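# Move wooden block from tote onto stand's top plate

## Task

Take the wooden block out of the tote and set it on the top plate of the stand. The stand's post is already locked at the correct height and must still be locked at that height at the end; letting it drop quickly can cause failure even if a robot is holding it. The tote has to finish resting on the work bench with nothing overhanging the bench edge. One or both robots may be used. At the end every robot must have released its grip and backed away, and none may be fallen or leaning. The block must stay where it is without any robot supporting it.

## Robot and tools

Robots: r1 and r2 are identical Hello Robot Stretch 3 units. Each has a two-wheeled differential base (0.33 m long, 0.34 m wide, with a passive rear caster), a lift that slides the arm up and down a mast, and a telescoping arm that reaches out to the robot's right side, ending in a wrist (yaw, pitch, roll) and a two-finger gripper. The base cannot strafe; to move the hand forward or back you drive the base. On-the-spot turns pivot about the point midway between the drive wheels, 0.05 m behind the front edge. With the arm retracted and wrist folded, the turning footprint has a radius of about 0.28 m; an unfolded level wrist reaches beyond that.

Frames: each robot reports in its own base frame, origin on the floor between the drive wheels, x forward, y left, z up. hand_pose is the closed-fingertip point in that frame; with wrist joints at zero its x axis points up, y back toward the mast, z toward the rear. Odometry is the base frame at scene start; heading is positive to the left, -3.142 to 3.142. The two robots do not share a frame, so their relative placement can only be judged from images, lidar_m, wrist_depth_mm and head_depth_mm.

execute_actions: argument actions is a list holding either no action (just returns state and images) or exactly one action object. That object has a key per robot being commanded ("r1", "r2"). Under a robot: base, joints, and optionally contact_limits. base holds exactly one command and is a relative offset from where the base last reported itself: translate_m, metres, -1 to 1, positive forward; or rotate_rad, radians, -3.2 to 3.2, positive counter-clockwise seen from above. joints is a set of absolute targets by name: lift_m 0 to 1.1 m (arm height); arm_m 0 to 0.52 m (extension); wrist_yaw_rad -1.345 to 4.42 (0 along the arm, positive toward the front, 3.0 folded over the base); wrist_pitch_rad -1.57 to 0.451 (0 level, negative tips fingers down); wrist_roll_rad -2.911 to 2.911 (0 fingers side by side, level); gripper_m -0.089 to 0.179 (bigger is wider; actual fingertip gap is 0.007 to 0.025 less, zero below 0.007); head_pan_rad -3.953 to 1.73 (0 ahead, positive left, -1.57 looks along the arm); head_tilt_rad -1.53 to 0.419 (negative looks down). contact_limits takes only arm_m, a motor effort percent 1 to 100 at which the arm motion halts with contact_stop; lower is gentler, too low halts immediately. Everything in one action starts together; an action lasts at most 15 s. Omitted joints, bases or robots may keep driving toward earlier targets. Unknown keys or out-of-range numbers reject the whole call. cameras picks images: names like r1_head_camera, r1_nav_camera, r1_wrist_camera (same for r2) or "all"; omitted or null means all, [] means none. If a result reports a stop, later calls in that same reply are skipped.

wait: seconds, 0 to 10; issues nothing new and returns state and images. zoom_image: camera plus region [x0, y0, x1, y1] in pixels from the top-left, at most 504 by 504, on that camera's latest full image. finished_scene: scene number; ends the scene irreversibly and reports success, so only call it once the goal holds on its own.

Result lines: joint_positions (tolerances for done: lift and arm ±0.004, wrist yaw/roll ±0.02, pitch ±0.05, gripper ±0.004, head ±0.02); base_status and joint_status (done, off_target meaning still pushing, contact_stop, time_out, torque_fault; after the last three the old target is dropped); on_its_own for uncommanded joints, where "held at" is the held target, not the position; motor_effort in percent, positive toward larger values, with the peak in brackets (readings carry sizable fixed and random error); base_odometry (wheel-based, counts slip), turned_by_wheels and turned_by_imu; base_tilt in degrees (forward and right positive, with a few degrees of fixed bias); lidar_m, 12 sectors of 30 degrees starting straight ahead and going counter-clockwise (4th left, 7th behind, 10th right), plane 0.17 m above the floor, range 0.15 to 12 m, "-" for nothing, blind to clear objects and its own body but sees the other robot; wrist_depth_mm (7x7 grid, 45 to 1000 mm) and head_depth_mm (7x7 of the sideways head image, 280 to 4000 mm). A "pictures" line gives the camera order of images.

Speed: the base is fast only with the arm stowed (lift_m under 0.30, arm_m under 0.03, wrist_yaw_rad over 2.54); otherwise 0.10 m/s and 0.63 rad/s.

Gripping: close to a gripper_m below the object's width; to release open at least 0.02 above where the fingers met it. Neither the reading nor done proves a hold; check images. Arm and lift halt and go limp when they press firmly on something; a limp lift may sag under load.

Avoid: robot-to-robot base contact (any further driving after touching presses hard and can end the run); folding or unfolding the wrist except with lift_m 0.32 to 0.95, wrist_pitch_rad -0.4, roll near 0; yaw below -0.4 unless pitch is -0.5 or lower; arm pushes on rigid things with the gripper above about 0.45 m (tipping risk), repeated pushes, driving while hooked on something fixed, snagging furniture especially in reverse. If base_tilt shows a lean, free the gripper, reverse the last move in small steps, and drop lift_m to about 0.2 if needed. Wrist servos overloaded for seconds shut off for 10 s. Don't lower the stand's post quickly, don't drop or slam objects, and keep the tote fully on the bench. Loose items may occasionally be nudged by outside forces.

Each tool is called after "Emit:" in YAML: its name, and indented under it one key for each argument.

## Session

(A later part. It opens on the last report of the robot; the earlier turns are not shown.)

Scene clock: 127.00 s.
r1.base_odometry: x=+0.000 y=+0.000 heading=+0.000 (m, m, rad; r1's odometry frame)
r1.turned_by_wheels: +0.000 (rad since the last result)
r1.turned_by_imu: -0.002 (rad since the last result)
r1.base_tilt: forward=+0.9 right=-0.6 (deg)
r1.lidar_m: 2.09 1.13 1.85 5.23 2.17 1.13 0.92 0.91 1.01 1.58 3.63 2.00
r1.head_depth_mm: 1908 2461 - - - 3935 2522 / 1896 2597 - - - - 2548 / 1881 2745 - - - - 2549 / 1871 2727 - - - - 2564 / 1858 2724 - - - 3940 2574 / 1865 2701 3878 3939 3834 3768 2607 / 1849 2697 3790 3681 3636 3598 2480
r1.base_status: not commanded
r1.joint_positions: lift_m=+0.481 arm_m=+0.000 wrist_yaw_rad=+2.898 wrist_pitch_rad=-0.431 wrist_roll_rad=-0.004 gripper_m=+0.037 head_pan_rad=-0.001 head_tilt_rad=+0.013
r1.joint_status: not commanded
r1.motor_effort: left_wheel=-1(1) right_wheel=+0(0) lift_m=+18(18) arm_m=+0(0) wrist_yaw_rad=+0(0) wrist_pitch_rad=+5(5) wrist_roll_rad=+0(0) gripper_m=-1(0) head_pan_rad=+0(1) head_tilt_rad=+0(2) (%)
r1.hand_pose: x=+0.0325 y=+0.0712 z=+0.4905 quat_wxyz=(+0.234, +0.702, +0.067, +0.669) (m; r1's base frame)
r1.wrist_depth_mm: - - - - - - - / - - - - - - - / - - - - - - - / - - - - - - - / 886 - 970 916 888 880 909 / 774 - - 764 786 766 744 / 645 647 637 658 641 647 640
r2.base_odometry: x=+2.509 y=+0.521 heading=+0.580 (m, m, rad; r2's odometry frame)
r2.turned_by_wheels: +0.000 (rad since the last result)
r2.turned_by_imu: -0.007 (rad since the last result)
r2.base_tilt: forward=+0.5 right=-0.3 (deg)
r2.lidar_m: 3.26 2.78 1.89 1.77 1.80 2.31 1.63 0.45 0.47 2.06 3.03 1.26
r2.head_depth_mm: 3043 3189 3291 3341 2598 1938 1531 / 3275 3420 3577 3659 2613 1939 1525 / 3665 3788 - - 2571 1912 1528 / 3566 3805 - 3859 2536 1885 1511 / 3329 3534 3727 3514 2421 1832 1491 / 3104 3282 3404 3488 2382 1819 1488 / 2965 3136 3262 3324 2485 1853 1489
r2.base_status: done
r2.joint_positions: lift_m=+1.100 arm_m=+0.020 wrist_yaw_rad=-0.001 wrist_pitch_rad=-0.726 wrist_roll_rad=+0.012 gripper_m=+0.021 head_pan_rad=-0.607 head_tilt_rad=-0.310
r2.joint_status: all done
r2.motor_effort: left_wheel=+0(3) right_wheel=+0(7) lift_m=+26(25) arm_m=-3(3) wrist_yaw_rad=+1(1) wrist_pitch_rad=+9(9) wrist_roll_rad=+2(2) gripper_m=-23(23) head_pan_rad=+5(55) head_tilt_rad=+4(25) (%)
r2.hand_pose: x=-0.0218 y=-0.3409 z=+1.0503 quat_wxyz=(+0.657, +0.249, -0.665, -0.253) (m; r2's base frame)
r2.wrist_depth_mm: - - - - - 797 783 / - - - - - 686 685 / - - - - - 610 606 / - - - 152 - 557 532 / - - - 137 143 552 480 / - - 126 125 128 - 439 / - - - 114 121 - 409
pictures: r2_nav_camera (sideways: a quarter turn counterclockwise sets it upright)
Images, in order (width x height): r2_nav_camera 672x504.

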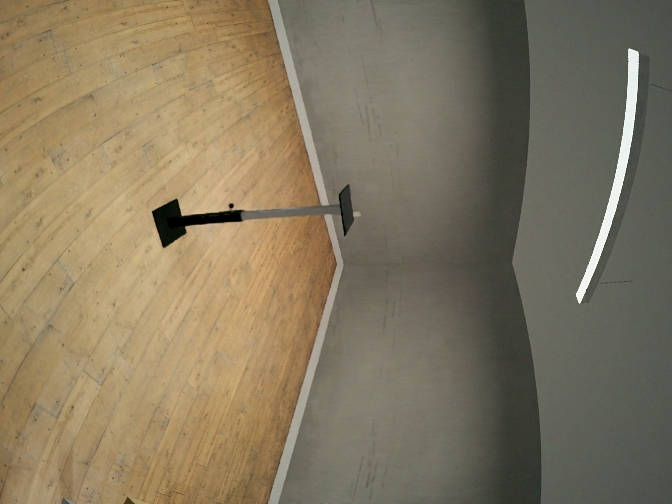

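Emit:
execute_actions:
  actions:
    - {"r2":{"base":{"translate_m":1.0},"joints":{"head_pan_rad":-1.57,"head_tilt_rad":-0.4}}}
  cameras: ["r2_nav_camera"]

Scene clock: 144.83 s.
r1.base_odometry: x=+0.000 y=+0.000 heading=+0.000 (m, m, rad; r1's odometry frame)
r1.turned_by_wheels: +0.000 (rad since the last result)
r1.turned_by_imu: -0.002 (rad since the last result)
r1.base_tilt: forward=+0.8 right=-0.5 (deg)
r1.lidar_m: 2.36 1.13 1.85 5.23 2.17 1.13 0.92 0.91 1.01 1.58 3.62 2.00
r1.head_depth_mm: 1888 2458 - - - 3960 2522 / 1887 2605 - - - - 2372 / 1892 2754 - - - 3734 2349 / 1870 2739 - - - - 2587 / 1868 2725 - - - 3932 2586 / 1855 2704 3908 3878 3841 3792 2619 / 1845 2687 3718 3700 3740 3609 2617
r1.base_status: not commanded
r1.joint_positions: lift_m=+0.481 arm_m=+0.000 wrist_yaw_rad=+2.898 wrist_pitch_rad=-0.431 wrist_roll_rad=-0.004 gripper_m=+0.037 head_pan_rad=-0.001 head_tilt_rad=+0.013
r1.joint_status: not commanded
r1.motor_effort: left_wheel=-1(0) right_wheel=+0(1) lift_m=+18(18) arm_m=+1(0) wrist_yaw_rad=+0(0) wrist_pitch_rad=+5(5) wrist_roll_rad=+1(0) gripper_m=-1(1) head_pan_rad=+0(0) head_tilt_rad=+2(1) (%)
r1.hand_pose: x=+0.0325 y=+0.0712 z=+0.4905 quat_wxyz=(+0.234, +0.702, +0.067, +0.669) (m; r1's base frame)
r1.wrist_depth_mm: - - - - - - - / - - - - - - - / - - - - - - - / - - - - - - - / 919 - 942 926 885 888 903 / 747 - - 770 781 744 731 / 647 653 627 654 638 636 651
r2.base_odometry: x=+3.346 y=+1.069 heading=+0.580 (m, m, rad; r2's odometry frame)
r2.turned_by_wheels: +0.000 (rad since the last result)
r2.turned_by_imu: -0.007 (rad since the last result)
r2.base_tilt: forward=+0.5 right=-0.1 (deg)
r2.lidar_m: 2.29 2.33 1.99 1.86 1.90 2.42 1.36 1.58 2.34 0.57 0.54 2.45
r2.head_depth_mm: 2498 - - - - - 1356 / 2532 - - - - - 1339 / 2461 2647 - - - - 1310 / 2454 2656 2838 2978 2304 331 349 / 2441 2629 2785 2935 2137 1697 1376 / 2422 2625 2797 2922 605 1553 753 / 2423 2570 2769 2923 602 1656 1387
r2.base_status: done
r2.joint_positions: lift_m=+1.100 arm_m=+0.020 wrist_yaw_rad=-0.001 wrist_pitch_rad=-0.726 wrist_roll_rad=+0.012 gripper_m=+0.021 head_pan_rad=-1.563 head_tilt_rad=-0.395
r2.joint_status: all done
r2.motor_effort: left_wheel=+0(5) right_wheel=+0(5) lift_m=+26(26) arm_m=-3(3) wrist_yaw_rad=+1(1) wrist_pitch_rad=+8(9) wrist_roll_rad=+2(2) gripper_m=-23(23) head_pan_rad=-4(49) head_tilt_rad=-2(10) (%)
r2.hand_pose: x=-0.0218 y=-0.3409 z=+1.0503 quat_wxyz=(+0.657, +0.249, -0.665, -0.253) (m; r2's base frame)
r2.wrist_depth_mm: - - - - - - - / - 403 - - - - - / - 354 - - - - - / - - - 153 - - - / - - 555 137 143 - - / - - 126 124 128 - - / - - - 114 122 - -
pictures: r2_nav_camera (sideways: a quarter turn counterclockwise sets it upright)
Images, in order (width x height): r2_nav_camera 672x504.

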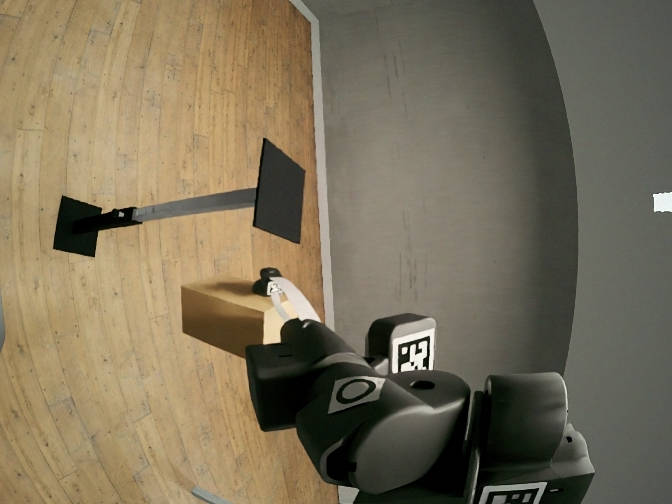

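Emit:
execute_actions:
  actions:
    - {"r2":{"base":{"translate_m":0.15}}}
  cameras: []

Emit:
execute_actions:
  actions:
    - {"r2":{"joints":{"arm_m":0.26},"contact_limits":{"arm_m":15}}}
  cameras: ["r2_nav_camera","r2_wrist_camera"]

Scene clock: 155.77 s.
r1.base_odometry: x=+0.000 y=+0.000 heading=+0.000 (m, m, rad; r1's odometry frame)
r1.turned_by_wheels: +0.000 (rad since the last result)
r1.turned_by_imu: -0.001 (rad since the last result)
r1.base_tilt: forward=+0.7 right=-0.5 (deg)
r1.lidar_m: 2.53 1.13 1.85 5.24 2.18 1.12 0.92 0.91 1.00 1.58 3.63 2.00
r1.head_depth_mm: 1894 2470 - - - 3967 2532 / 1888 2604 - - - 3699 2250 / 1877 2754 - - - - 2590 / 1887 2742 - - - - 2579 / 1864 2730 - - 3978 3883 2599 / 1861 2694 3861 3840 3832 3793 2611 / 1848 2668 3702 3733 3697 3658 2601
r1.base_status: not commanded
r1.joint_positions: lift_m=+0.481 arm_m=+0.000 wrist_yaw_rad=+2.898 wrist_pitch_rad=-0.431 wrist_roll_rad=-0.004 gripper_m=+0.037 head_pan_rad=-0.001 head_tilt_rad=+0.013
r1.joint_status: not commanded
r1.motor_effort: left_wheel=-1(1) right_wheel=+0(0) lift_m=+18(18) arm_m=+1(0) wrist_yaw_rad=+0(0) wrist_pitch_rad=+5(5) wrist_roll_rad=+0(0) gripper_m=-1(1) head_pan_rad=+0(0) head_tilt_rad=+1(1) (%)
r1.hand_pose: x=+0.0325 y=+0.0712 z=+0.4905 quat_wxyz=(+0.234, +0.702, +0.067, +0.669) (m; r1's base frame)
r1.wrist_depth_mm: - - - - - - - / - - - - - - - / - - - - - - - / - - - - - - - / 918 - 967 918 901 898 897 / 747 - - 748 791 753 756 / 634 653 632 656 624 654 643
r2.base_odometry: x=+3.471 y=+1.151 heading=+0.580 (m, m, rad; r2's odometry frame)
r2.turned_by_wheels: +0.000 (rad since the last result)
r2.turned_by_imu: -0.001 (rad since the last result)
r2.base_tilt: forward=+0.6 right=-0.3 (deg)
r2.lidar_m: 2.14 2.18 2.02 1.88 1.91 2.44 1.51 1.70 2.41 0.52 2.92 2.30
r2.head_depth_mm: 2447 - - - - - 1358 / 2496 - - - - - 1336 / 2474 2619 - - - - 1311 / 2469 2628 2833 2976 642 332 350 / 2452 2610 2790 2959 610 1714 1373 / 2426 2602 2790 2943 2185 1705 1404 / 2437 2573 2757 2877 2168 1698 1389
r2.base_status: done
r2.joint_positions: lift_m=+1.100 arm_m=+0.020 wrist_yaw_rad=-0.001 wrist_pitch_rad=-0.726 wrist_roll_rad=+0.012 gripper_m=+0.021 head_pan_rad=-1.563 head_tilt_rad=-0.395
r2.joint_status: not commanded
r2.motor_effort: left_wheel=+1(5) right_wheel=+0(5) lift_m=+26(26) arm_m=-3(3) wrist_yaw_rad=+1(1) wrist_pitch_rad=+9(9) wrist_roll_rad=+2(2) gripper_m=-23(22) head_pan_rad=-4(3) head_tilt_rad=-2(1) (%)
r2.hand_pose: x=-0.0218 y=-0.3409 z=+1.0503 quat_wxyz=(+0.657, +0.249, -0.665, -0.253) (m; r2's base frame)
r2.wrist_depth_mm: - - - - - - - / - - - 401 - - - / - - 360 350 - - - / - - - 152 - - - / - - - 137 144 - - / - - 126 125 128 - - / - - - 114 121 - -
pictures: none
No camera images: the call's "cameras" was empty. Leave "cameras" out to get every camera's image.

Scene clock: 158.77 s.
r1.base_odometry: x=+0.000 y=+0.000 heading=+0.000 (m, m, rad; r1's odometry frame)
r1.turned_by_wheels: +0.000 (rad since the last result)
r1.turned_by_imu: +0.000 (rad since the last result)
r1.base_tilt: forward=+0.7 right=-0.6 (deg)
r1.lidar_m: 2.53 1.13 1.86 5.22 2.18 1.13 0.92 0.92 1.01 1.58 3.62 2.00
r1.head_depth_mm: 1895 2457 - - - 3922 2525 / 1885 2596 - - - 3667 2248 / 1879 2767 - - - - 2569 / 1880 2770 - - - - 2562 / 1864 2721 - - 3975 3929 2604 / 1865 2703 3864 3861 3902 3831 2593 / 1848 2674 3775 3681 3669 3634 2624
r1.base_status: not commanded
r1.joint_positions: lift_m=+0.481 arm_m=+0.000 wrist_yaw_rad=+2.898 wrist_pitch_rad=-0.431 wrist_roll_rad=-0.004 gripper_m=+0.037 head_pan_rad=-0.001 head_tilt_rad=+0.013
r1.joint_status: not commanded
r1.motor_effort: left_wheel=-1(1) right_wheel=+0(0) lift_m=+18(18) arm_m=+0(0) wrist_yaw_rad=+0(0) wrist_pitch_rad=+5(5) wrist_roll_rad=+0(0) gripper_m=-1(1) head_pan_rad=+0(0) head_tilt_rad=+2(1) (%)
r1.hand_pose: x=+0.0325 y=+0.0712 z=+0.4905 quat_wxyz=(+0.234, +0.702, +0.067, +0.669) (m; r1's base frame)
r1.wrist_depth_mm: - - - - - - - / - - - - - - - / - - - - - - - / - - - - - - - / 907 - 957 926 905 914 892 / 759 - - 763 759 745 744 / 663 656 640 637 643 640 649
r2.base_odometry: x=+3.471 y=+1.151 heading=+0.580 (m, m, rad; r2's odometry frame)
r2.turned_by_wheels: +0.000 (rad since the last result)
r2.turned_by_imu: +0.000 (rad since the last result)
r2.base_tilt: forward=+0.6 right=-0.4 (deg)
r2.lidar_m: 2.14 2.18 2.01 1.88 1.91 2.43 1.51 1.70 2.42 0.52 2.93 2.30
r2.head_depth_mm: 2475 2713 2942 3032 2257 1740 1427 / 2456 - 2990 2985 2247 1740 1424 / 2459 - - 542 593 1672 1419 / 2461 2623 2827 2666 568 659 1344 / 2425 2598 2780 2898 611 1712 1407 / 2436 2600 2793 2916 2193 1707 1391 / 2391 2571 2768 2929 2195 1696 1393
r2.base_status: not commanded
r2.joint_positions: lift_m=+1.100 arm_m=+0.260 wrist_yaw_rad=-0.001 wrist_pitch_rad=-0.726 wrist_roll_rad=+0.013 gripper_m=+0.021 head_pan_rad=-1.563 head_tilt_rad=-0.395
r2.joint_status: all done
r2.motor_effort: left_wheel=+1(1) right_wheel=+0(0) lift_m=+26(25) arm_m=+3(3) wrist_yaw_rad=+2(0) wrist_pitch_rad=+9(9) wrist_roll_rad=+1(2) gripper_m=-22(22) head_pan_rad=-5(4) head_tilt_rad=-2(2) (%)
r2.contact_limits: arm_m 15 (drawing in: default 20, maximum 33; extending or still: default 28, maximum 46)
r2.hand_pose: x=-0.0218 y=-0.5803 z=+1.0503 quat_wxyz=(+0.657, +0.249, -0.665, -0.253) (m; r2's base frame)
r2.wrist_depth_mm: - - - - - - - / - - - - - - - / - - - - - - - / - - - 153 - - - / - - - 137 143 - - / - - 126 125 128 - - / - - 231 114 121 - -
pictures: r2_nav_camera (sideways: a quarter turn counterclockwise sets it upright), r2_wrist_camera
Images, in order (width x height): r2_nav_camera 672x504, r2_wrist_camera 644x364.

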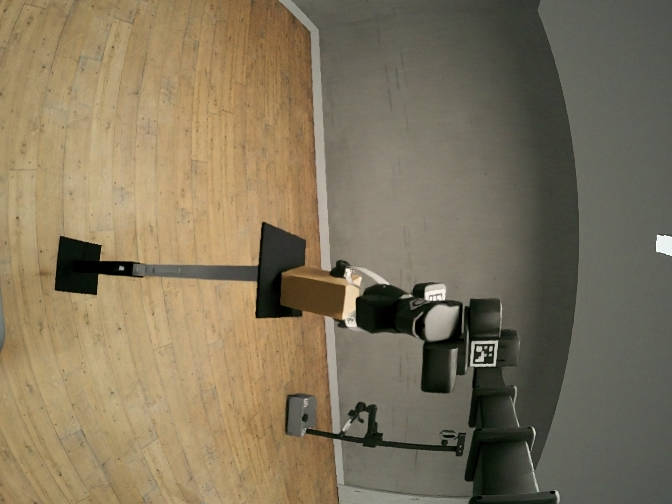

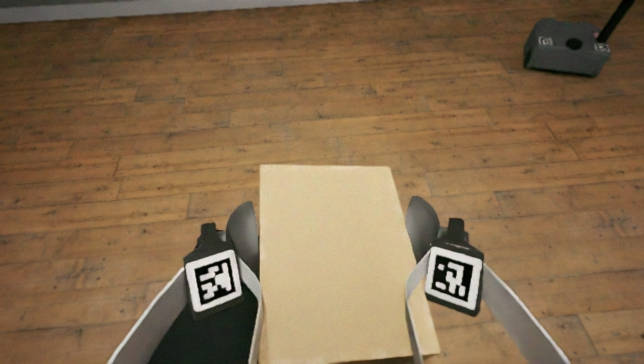

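Emit:
execute_actions:
  actions:
    - {"r2":{"base":{"translate_m":0.03},"joints":{"arm_m":0.215}}}
  cameras: ["r2_wrist_camera"]

Scene clock: 167.53 s.
r1.base_odometry: x=+0.000 y=+0.000 heading=+0.000 (m, m, rad; r1's odometry frame)
r1.turned_by_wheels: +0.000 (rad since the last result)
r1.turned_by_imu: -0.001 (rad since the last result)
r1.base_tilt: forward=+0.7 right=-0.5 (deg)
r1.lidar_m: 2.54 1.13 1.85 5.22 2.17 1.13 0.92 0.91 1.01 1.58 3.62 2.00
r1.head_depth_mm: 1911 2443 - - - 3968 2410 / 1902 2592 - - - 3728 2247 / 1884 2753 - - - - 2553 / 1875 2731 - - - - 2574 / 1866 2733 - - 3984 3892 2574 / 1858 2706 3866 3860 3830 3754 2611 / 1850 2708 3759 3731 3649 3675 2603
r1.base_status: not commanded
r1.joint_positions: lift_m=+0.481 arm_m=+0.000 wrist_yaw_rad=+2.898 wrist_pitch_rad=-0.431 wrist_roll_rad=-0.004 gripper_m=+0.037 head_pan_rad=-0.001 head_tilt_rad=+0.013
r1.joint_status: not commanded
r1.motor_effort: left_wheel=-1(1) right_wheel=+0(0) lift_m=+18(18) arm_m=+0(0) wrist_yaw_rad=+0(0) wrist_pitch_rad=+5(5) wrist_roll_rad=+0(0) gripper_m=-1(0) head_pan_rad=+1(1) head_tilt_rad=+1(2) (%)
r1.hand_pose: x=+0.0325 y=+0.0712 z=+0.4905 quat_wxyz=(+0.234, +0.702, +0.067, +0.669) (m; r1's base frame)
r1.wrist_depth_mm: - - - - - - - / - - - - - - - / - - - - - - - / - - - - - - - / 909 - 961 910 898 885 899 / 764 - - 759 767 741 751 / 644 647 631 645 626 641 641
r2.base_odometry: x=+3.496 y=+1.168 heading=+0.580 (m, m, rad; r2's odometry frame)
r2.turned_by_wheels: +0.000 (rad since the last result)
r2.turned_by_imu: -0.001 (rad since the last result)
r2.base_tilt: forward=+0.6 right=-0.2 (deg)
r2.lidar_m: 2.11 2.15 2.02 1.88 1.91 2.45 1.53 1.72 2.43 0.52 2.92 2.26
r2.head_depth_mm: 2450 - - 3025 2274 1753 1434 / 2449 - - 3027 2249 1753 1423 / 2458 - - - 537 1676 1408 / 2449 2599 2820 2943 528 662 1333 / 2437 2549 2797 2953 2104 1721 1411 / 2394 2589 2760 2908 2176 1698 1396 / 2412 2552 2788 2922 2178 1694 1399
r2.base_status: done
r2.joint_positions: lift_m=+1.100 arm_m=+0.215 wrist_yaw_rad=-0.001 wrist_pitch_rad=-0.726 wrist_roll_rad=+0.013 gripper_m=+0.021 head_pan_rad=-1.563 head_tilt_rad=-0.395
r2.joint_status: all done
r2.motor_effort: left_wheel=+1(4) right_wheel=+0(5) lift_m=+25(25) arm_m=-3(4) wrist_yaw_rad=+0(1) wrist_pitch_rad=+9(8) wrist_roll_rad=+1(2) gripper_m=-23(22) head_pan_rad=-5(3) head_tilt_rad=-1(2) (%)
r2.hand_pose: x=-0.0218 y=-0.5359 z=+1.0503 quat_wxyz=(+0.657, +0.249, -0.665, -0.253) (m; r2's base frame)
r2.wrist_depth_mm: - - - - - - - / - - - - - - - / - - - - - - - / - - - 153 - - - / - - - 137 143 - - / - - 126 125 128 - - / - - 231 114 121 - -
pictures: r2_wrist_camera
Images, in order (width x height): r2_wrist_camera 644x364.

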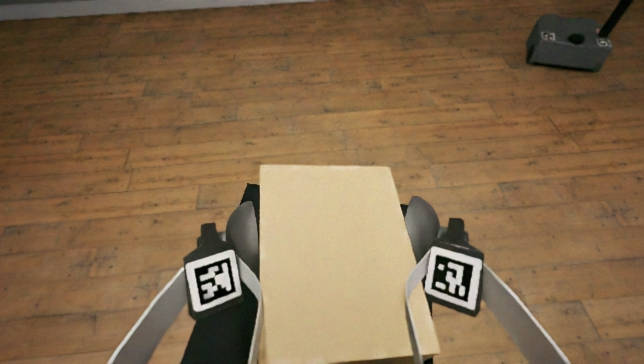

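Emit:
execute_actions:
  actions:
    - {"r2":{"base":{"translate_m":0.025},"joints":{"lift_m":1.04}}}
  cameras: ["r2_wrist_camera","r2_nav_camera"]

Scene clock: 173.47 s.
r1.base_odometry: x=+0.000 y=+0.000 heading=+0.000 (m, m, rad; r1's odometry frame)
r1.turned_by_wheels: +0.000 (rad since the last result)
r1.turned_by_imu: -0.001 (rad since the last result)
r1.base_tilt: forward=+0.8 right=-0.5 (deg)
r1.lidar_m: 2.56 1.13 1.85 5.20 2.17 1.12 0.92 0.92 1.01 1.58 3.63 2.00
r1.head_depth_mm: 1901 2467 - - - 3933 2331 / 1892 2609 - - - 3685 2256 / 1897 2769 - - - - 2582 / 1868 2723 - - - - 2592 / 1854 2734 - - - 3915 2600 / 1864 2707 3922 3861 3878 3802 2586 / 1849 2693 3777 3762 3684 3615 2623
r1.base_status: not commanded
r1.joint_positions: lift_m=+0.481 arm_m=+0.000 wrist_yaw_rad=+2.898 wrist_pitch_rad=-0.431 wrist_roll_rad=-0.004 gripper_m=+0.037 head_pan_rad=-0.001 head_tilt_rad=+0.013
r1.joint_status: not commanded
r1.motor_effort: left_wheel=-1(1) right_wheel=+0(0) lift_m=+18(18) arm_m=+0(0) wrist_yaw_rad=+0(0) wrist_pitch_rad=+5(5) wrist_roll_rad=+0(0) gripper_m=-1(0) head_pan_rad=+1(0) head_tilt_rad=+1(2) (%)
r1.hand_pose: x=+0.0325 y=+0.0712 z=+0.4905 quat_wxyz=(+0.234, +0.702, +0.067, +0.669) (m; r1's base frame)
r1.wrist_depth_mm: - - - - - - - / - - - - - - - / - - - - - - - / - - - - - - - / 915 - 989 859 869 887 942 / 754 - - 742 772 764 750 / 652 653 632 639 639 640 645
r2.base_odometry: x=+3.517 y=+1.181 heading=+0.580 (m, m, rad; r2's odometry frame)
r2.turned_by_wheels: +0.000 (rad since the last result)
r2.turned_by_imu: -0.002 (rad since the last result)
r2.base_tilt: forward=+0.5 right=-0.2 (deg)
r2.lidar_m: 2.09 2.12 2.02 1.88 1.91 2.45 1.56 1.75 2.44 0.52 2.91 2.24
r2.head_depth_mm: 2492 - - 3047 2290 1744 1423 / 2440 - - 2969 2081 1687 1423 / 2457 2550 - - 529 1575 1381 / 2448 2594 2830 2942 548 1678 1371 / 2428 2589 2782 2914 2214 1716 1391 / 2422 2622 2790 2930 2202 1708 1403 / 2383 2561 2758 2867 2193 1696 1395
r2.base_status: done
r2.joint_positions: lift_m=+1.092 arm_m=+0.215 wrist_yaw_rad=-0.010 wrist_pitch_rad=-0.690 wrist_roll_rad=-0.005 gripper_m=+0.021 head_pan_rad=-1.563 head_tilt_rad=-0.396
r2.joint_status: lift_m contact_stop (moved -0.008 of -0.060)
r2.on_its_own: lift_m is slack since a contact_stop, until your next command for it (your +1.040 is given up)
r2.motor_effort: left_wheel=-2(8) right_wheel=+6(12) lift_m=+21(24) arm_m=+1(2) wrist_yaw_rad=+6(9) wrist_pitch_rad=-3(9) wrist_roll_rad=+9(9) gripper_m=-22(24) head_pan_rad=-5(4) head_tilt_rad=-1(2) (%)
r2.hand_pose: x=-0.0235 y=-0.5422 z=+1.0490 quat_wxyz=(+0.666, +0.237, -0.665, -0.242) (m; r2's base frame)
r2.wrist_depth_mm: - - - - - - - / - - - - - - - / - - - - - - - / - - - 158 - - - / - - - 141 144 - - / - - 132 127 128 - - / - - 238 116 119 - -
pictures: r2_nav_camera (sideways: a quarter turn counterclockwise sets it upright), r2_wrist_camera
Images, in order (width x height): r2_nav_camera 672x504, r2_wrist_camera 644x364.

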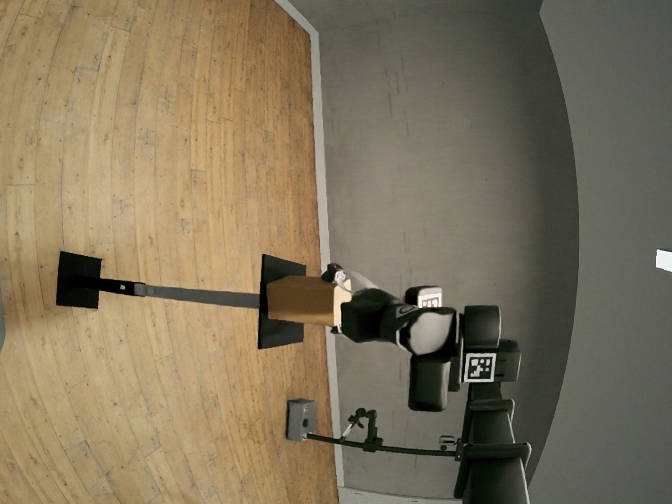

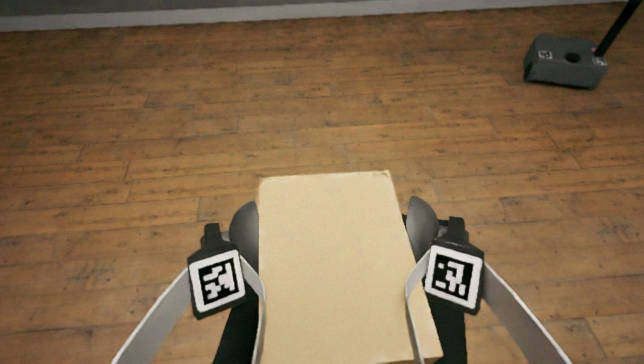

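Already resting, centred. Release and retract.

Emit:
execute_actions:
  actions:
    - {"r2":{"joints":{"gripper_m":0.15}}}
  cameras: []

Emit:
execute_actions:
  actions:
    - {"r2":{"joints":{"lift_m":1.1,"arm_m":0.0}}}
  cameras: ["r2_nav_camera"]

Scene clock: 179.33 s.
r1.base_odometry: x=+0.000 y=+0.000 heading=+0.000 (m, m, rad; r1's odometry frame)
r1.turned_by_wheels: +0.000 (rad since the last result)
r1.turned_by_imu: -0.001 (rad since the last result)
r1.base_tilt: forward=+0.9 right=-0.6 (deg)
r1.lidar_m: 2.56 1.13 1.85 5.24 2.18 1.12 0.92 0.91 1.01 1.58 3.64 2.01
r1.head_depth_mm: 1901 2468 - - - 3947 2331 / 1891 2570 - - - 3713 2269 / 1883 2763 - - - - 2570 / 1870 2737 - - - - 2572 / 1868 2690 - - - 3921 2599 / 1857 2690 3897 3891 3866 3801 2614 / 1849 2698 3745 3717 3692 3671 2597
r1.base_status: not commanded
r1.joint_positions: lift_m=+0.481 arm_m=+0.000 wrist_yaw_rad=+2.898 wrist_pitch_rad=-0.431 wrist_roll_rad=-0.004 gripper_m=+0.037 head_pan_rad=-0.001 head_tilt_rad=+0.013
r1.joint_status: not commanded
r1.motor_effort: left_wheel=-1(1) right_wheel=+0(0) lift_m=+18(18) arm_m=+0(0) wrist_yaw_rad=+0(0) wrist_pitch_rad=+5(5) wrist_roll_rad=+0(0) gripper_m=-1(1) head_pan_rad=-1(1) head_tilt_rad=+2(2) (%)
r1.hand_pose: x=+0.0325 y=+0.0712 z=+0.4905 quat_wxyz=(+0.234, +0.702, +0.067, +0.669) (m; r1's base frame)
r1.wrist_depth_mm: - - - - - - - / - - - - - - - / - - - - - - - / - - - - - - - / 904 - 934 923 933 905 879 / 751 - - 759 789 759 740 / 643 647 638 646 628 645 643
r2.base_odometry: x=+3.517 y=+1.181 heading=+0.580 (m, m, rad; r2's odometry frame)
r2.turned_by_wheels: +0.000 (rad since the last result)
r2.turned_by_imu: +0.000 (rad since the last result)
r2.base_tilt: forward=+0.6 right=-0.2 (deg)
r2.lidar_m: 2.09 2.12 2.02 1.89 1.91 2.44 1.56 1.74 2.44 0.52 2.92 2.24
r2.head_depth_mm: 2475 - - 3030 2251 1755 1421 / 2447 - - 3009 2089 1685 1415 / 2456 2581 - - 535 1585 1382 / 2439 2607 2835 2932 543 1664 1363 / 2425 2613 2818 2928 2200 1719 1398 / 2406 2557 2774 2889 2183 1712 1401 / 2400 2582 2741 2867 2194 1695 1385
r2.base_status: not commanded
r2.joint_positions: lift_m=+1.092 arm_m=+0.215 wrist_yaw_rad=-0.003 wrist_pitch_rad=-0.709 wrist_roll_rad=+0.012 gripper_m=+0.150 head_pan_rad=-1.563 head_tilt_rad=-0.396
r2.joint_status: all done
r2.on_its_own: lift_m is slack since a contact_stop, until your next command for it (your +1.040 is given up)
r2.motor_effort: left_wheel=+0(2) right_wheel=+0(5) lift_m=+21(20) arm_m=+0(0) wrist_yaw_rad=+2(6) wrist_pitch_rad=+3(3) wrist_roll_rad=+2(9) gripper_m=+1(98) head_pan_rad=-5(4) head_tilt_rad=-2(1) (%)
r2.hand_pose: x=-0.0222 y=-0.5386 z=+1.0455 quat_wxyz=(+0.659, +0.243, -0.667, -0.248) (m; r2's base frame)
r2.wrist_depth_mm: - - - - - - - / - - - - - - - / - - - - - - - / - - - 154 - - - / - - - 138 261 - - / - - - 125 130 - - / - - 234 116 118 - -
pictures: none
No camera images: the call's "cameras" was empty. Leave "cameras" out to get every camera's image.

Scene clock: 182.13 s.
r1.base_odometry: x=+0.000 y=+0.000 heading=+0.000 (m, m, rad; r1's odometry frame)
r1.turned_by_wheels: +0.000 (rad since the last result)
r1.turned_by_imu: +0.000 (rad since the last result)
r1.base_tilt: forward=+0.9 right=-0.5 (deg)
r1.lidar_m: 2.56 1.13 1.85 5.20 2.18 1.13 0.92 0.91 1.01 1.58 3.63 2.00
r1.head_depth_mm: 1892 2466 - - - 3956 2311 / 1905 2590 - - - 3737 2265 / 1889 2744 - - - 3972 2566 / 1870 2776 - - - - 2583 / 1871 2752 - - - 3939 2556 / 1860 2715 3885 3864 3850 3787 2618 / 1860 2669 3816 3723 3708 3642 2609
r1.base_status: not commanded
r1.joint_positions: lift_m=+0.481 arm_m=+0.000 wrist_yaw_rad=+2.898 wrist_pitch_rad=-0.431 wrist_roll_rad=-0.004 gripper_m=+0.037 head_pan_rad=-0.001 head_tilt_rad=+0.013
r1.joint_status: not commanded
r1.motor_effort: left_wheel=-1(1) right_wheel=+0(0) lift_m=+18(18) arm_m=+0(1) wrist_yaw_rad=-1(0) wrist_pitch_rad=+5(5) wrist_roll_rad=+0(0) gripper_m=-1(1) head_pan_rad=+0(0) head_tilt_rad=+1(1) (%)
r1.hand_pose: x=+0.0325 y=+0.0712 z=+0.4905 quat_wxyz=(+0.234, +0.702, +0.067, +0.669) (m; r1's base frame)
r1.wrist_depth_mm: - - - - - - - / - - - - - - - / - - - - - - - / - - - - - - - / 915 - 946 884 891 886 923 / 757 - - 761 775 740 757 / 640 647 635 641 626 645 648
r2.base_odometry: x=+3.517 y=+1.181 heading=+0.580 (m, m, rad; r2's odometry frame)
r2.turned_by_wheels: +0.000 (rad since the last result)
r2.turned_by_imu: +0.000 (rad since the last result)
r2.base_tilt: forward=+0.6 right=-0.1 (deg)
r2.lidar_m: 2.09 2.12 2.03 1.88 1.92 2.44 1.56 1.75 2.44 0.52 2.92 2.24
r2.head_depth_mm: 2477 - - - - - - / 2468 - - - - - - / 2452 2641 - - - - - / 2454 2597 2829 2939 544 1614 1420 / 2437 2618 2808 2938 2181 1658 1406 / 2387 2591 2771 2896 2197 1649 1400 / 2395 2570 2769 2866 2200 1702 1391
r2.base_status: not commanded
r2.joint_positions: lift_m=+1.100 arm_m=+0.001 wrist_yaw_rad=-0.002 wrist_pitch_rad=-0.711 wrist_roll_rad=+0.012 gripper_m=+0.150 head_pan_rad=-1.563 head_tilt_rad=-0.396
r2.joint_status: all done
r2.motor_effort: left_wheel=+0(0) right_wheel=+0(0) lift_m=+24(26) arm_m=-3(3) wrist_yaw_rad=+1(2) wrist_pitch_rad=+4(4) wrist_roll_rad=+2(2) gripper_m=+0(0) head_pan_rad=-4(4) head_tilt_rad=-2(1) (%)
r2.hand_pose: x=-0.0219 y=-0.3247 z=+1.0531 quat_wxyz=(+0.659, +0.244, -0.667, -0.248) (m; r2's base frame)
r2.wrist_depth_mm: - - - 260 - - - / - - - 290 - - - / - - - 339 375 - - / - - - - - - - / - - - - - - - / - - - - - - - / - - - - - - -
pictures: r2_nav_camera (sideways: a quarter turn counterclockwise sets it upright)
Images, in order (width x height): r2_nav_camera 672x504.

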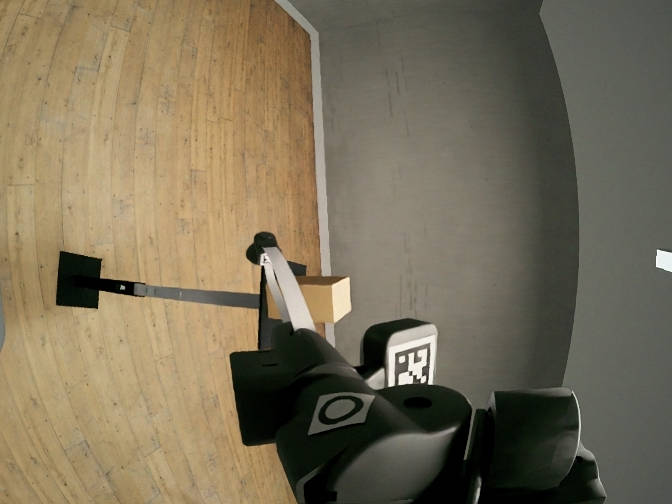

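Emit:
execute_actions:
  actions:
    - {"r2":{"base":{"translate_m":0.4},"joints":{"lift_m":0.6}}}
  cameras: ["r2_nav_camera"]

Scene clock: 190.10 s.
r1.base_odometry: x=+0.000 y=+0.000 heading=+0.000 (m, m, rad; r1's odometry frame)
r1.turned_by_wheels: +0.000 (rad since the last result)
r1.turned_by_imu: -0.001 (rad since the last result)
r1.base_tilt: forward=+0.7 right=-0.5 (deg)
r1.lidar_m: 3.91 1.13 1.85 5.23 2.17 1.13 0.92 0.91 1.01 1.58 3.62 2.00
r1.head_depth_mm: 1893 2461 - - - 3680 2429 / 1886 2590 - - - 3962 2556 / 1890 2756 - - - - 2565 / 1874 2745 - - - - 2570 / 1861 2717 - - - 3901 2606 / 1867 2692 3922 3883 3865 3781 2605 / 1850 2696 3747 3704 3693 3658 2636
r1.base_status: not commanded
r1.joint_positions: lift_m=+0.481 arm_m=+0.000 wrist_yaw_rad=+2.898 wrist_pitch_rad=-0.431 wrist_roll_rad=-0.004 gripper_m=+0.037 head_pan_rad=-0.001 head_tilt_rad=+0.013
r1.joint_status: not commanded
r1.motor_effort: left_wheel=-1(1) right_wheel=+0(0) lift_m=+18(18) arm_m=+0(1) wrist_yaw_rad=-1(0) wrist_pitch_rad=+5(5) wrist_roll_rad=+0(0) gripper_m=-1(1) head_pan_rad=+1(1) head_tilt_rad=+1(2) (%)
r1.hand_pose: x=+0.0325 y=+0.0712 z=+0.4905 quat_wxyz=(+0.234, +0.702, +0.067, +0.669) (m; r1's base frame)
r1.wrist_depth_mm: - - - - - - - / - - - - - - - / - - - - - - - / - - - - - - - / 900 - 924 934 910 907 928 / 771 - - 745 767 759 754 / 644 640 633 648 634 652 640
r2.base_odometry: x=+3.852 y=+1.401 heading=+0.580 (m, m, rad; r2's odometry frame)
r2.turned_by_wheels: +0.000 (rad since the last result)
r2.turned_by_imu: -0.003 (rad since the last result)
r2.base_tilt: forward=+0.6 right=-0.3 (deg)
r2.lidar_m: 1.69 1.72 2.06 1.92 1.96 2.50 1.96 2.09 0.67 2.83 2.70 1.82
r2.head_depth_mm: 2440 2635 2853 2984 2259 1760 1431 / 2436 2633 2815 3045 2260 1734 1428 / 2406 2605 2830 2923 2235 1710 1426 / 2414 2577 2825 2918 2214 1731 1410 / 2400 2544 2763 2914 2202 1714 1405 / 2371 2547 2733 2898 2186 1694 1397 / 2338 2542 2683 2835 2160 1707 1387
r2.base_status: done
r2.joint_positions: lift_m=+0.600 arm_m=+0.001 wrist_yaw_rad=-0.002 wrist_pitch_rad=-0.711 wrist_roll_rad=+0.012 gripper_m=+0.150 head_pan_rad=-1.563 head_tilt_rad=-0.396
r2.joint_status: all done
r2.motor_effort: left_wheel=+1(6) right_wheel=-1(4) lift_m=+17(23) arm_m=-3(3) wrist_yaw_rad=+1(1) wrist_pitch_rad=+4(4) wrist_roll_rad=+2(2) gripper_m=+1(0) head_pan_rad=-4(5) head_tilt_rad=-1(2) (%)
r2.hand_pose: x=-0.0219 y=-0.3246 z=+0.5535 quat_wxyz=(+0.659, +0.244, -0.667, -0.248) (m; r2's base frame)
r2.wrist_depth_mm: - - - - - - - / - - - - - - - / - - - - - - - / 923 915 901 895 899 897 546 / 826 832 816 800 801 803 752 / 744 - 730 727 721 714 728 / 678 668 660 657 659 660 653
pictures: r2_nav_camera (sideways: a quarter turn counterclockwise sets it upright)
Images, in order (width x height): r2_nav_camera 672x504.

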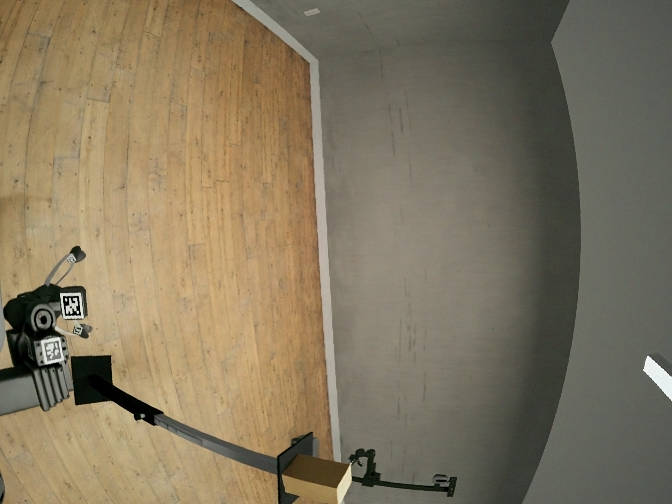

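Block remains on the plate.

Emit:
finished_scene:
  scene: 2

The scene is finished: the task was done.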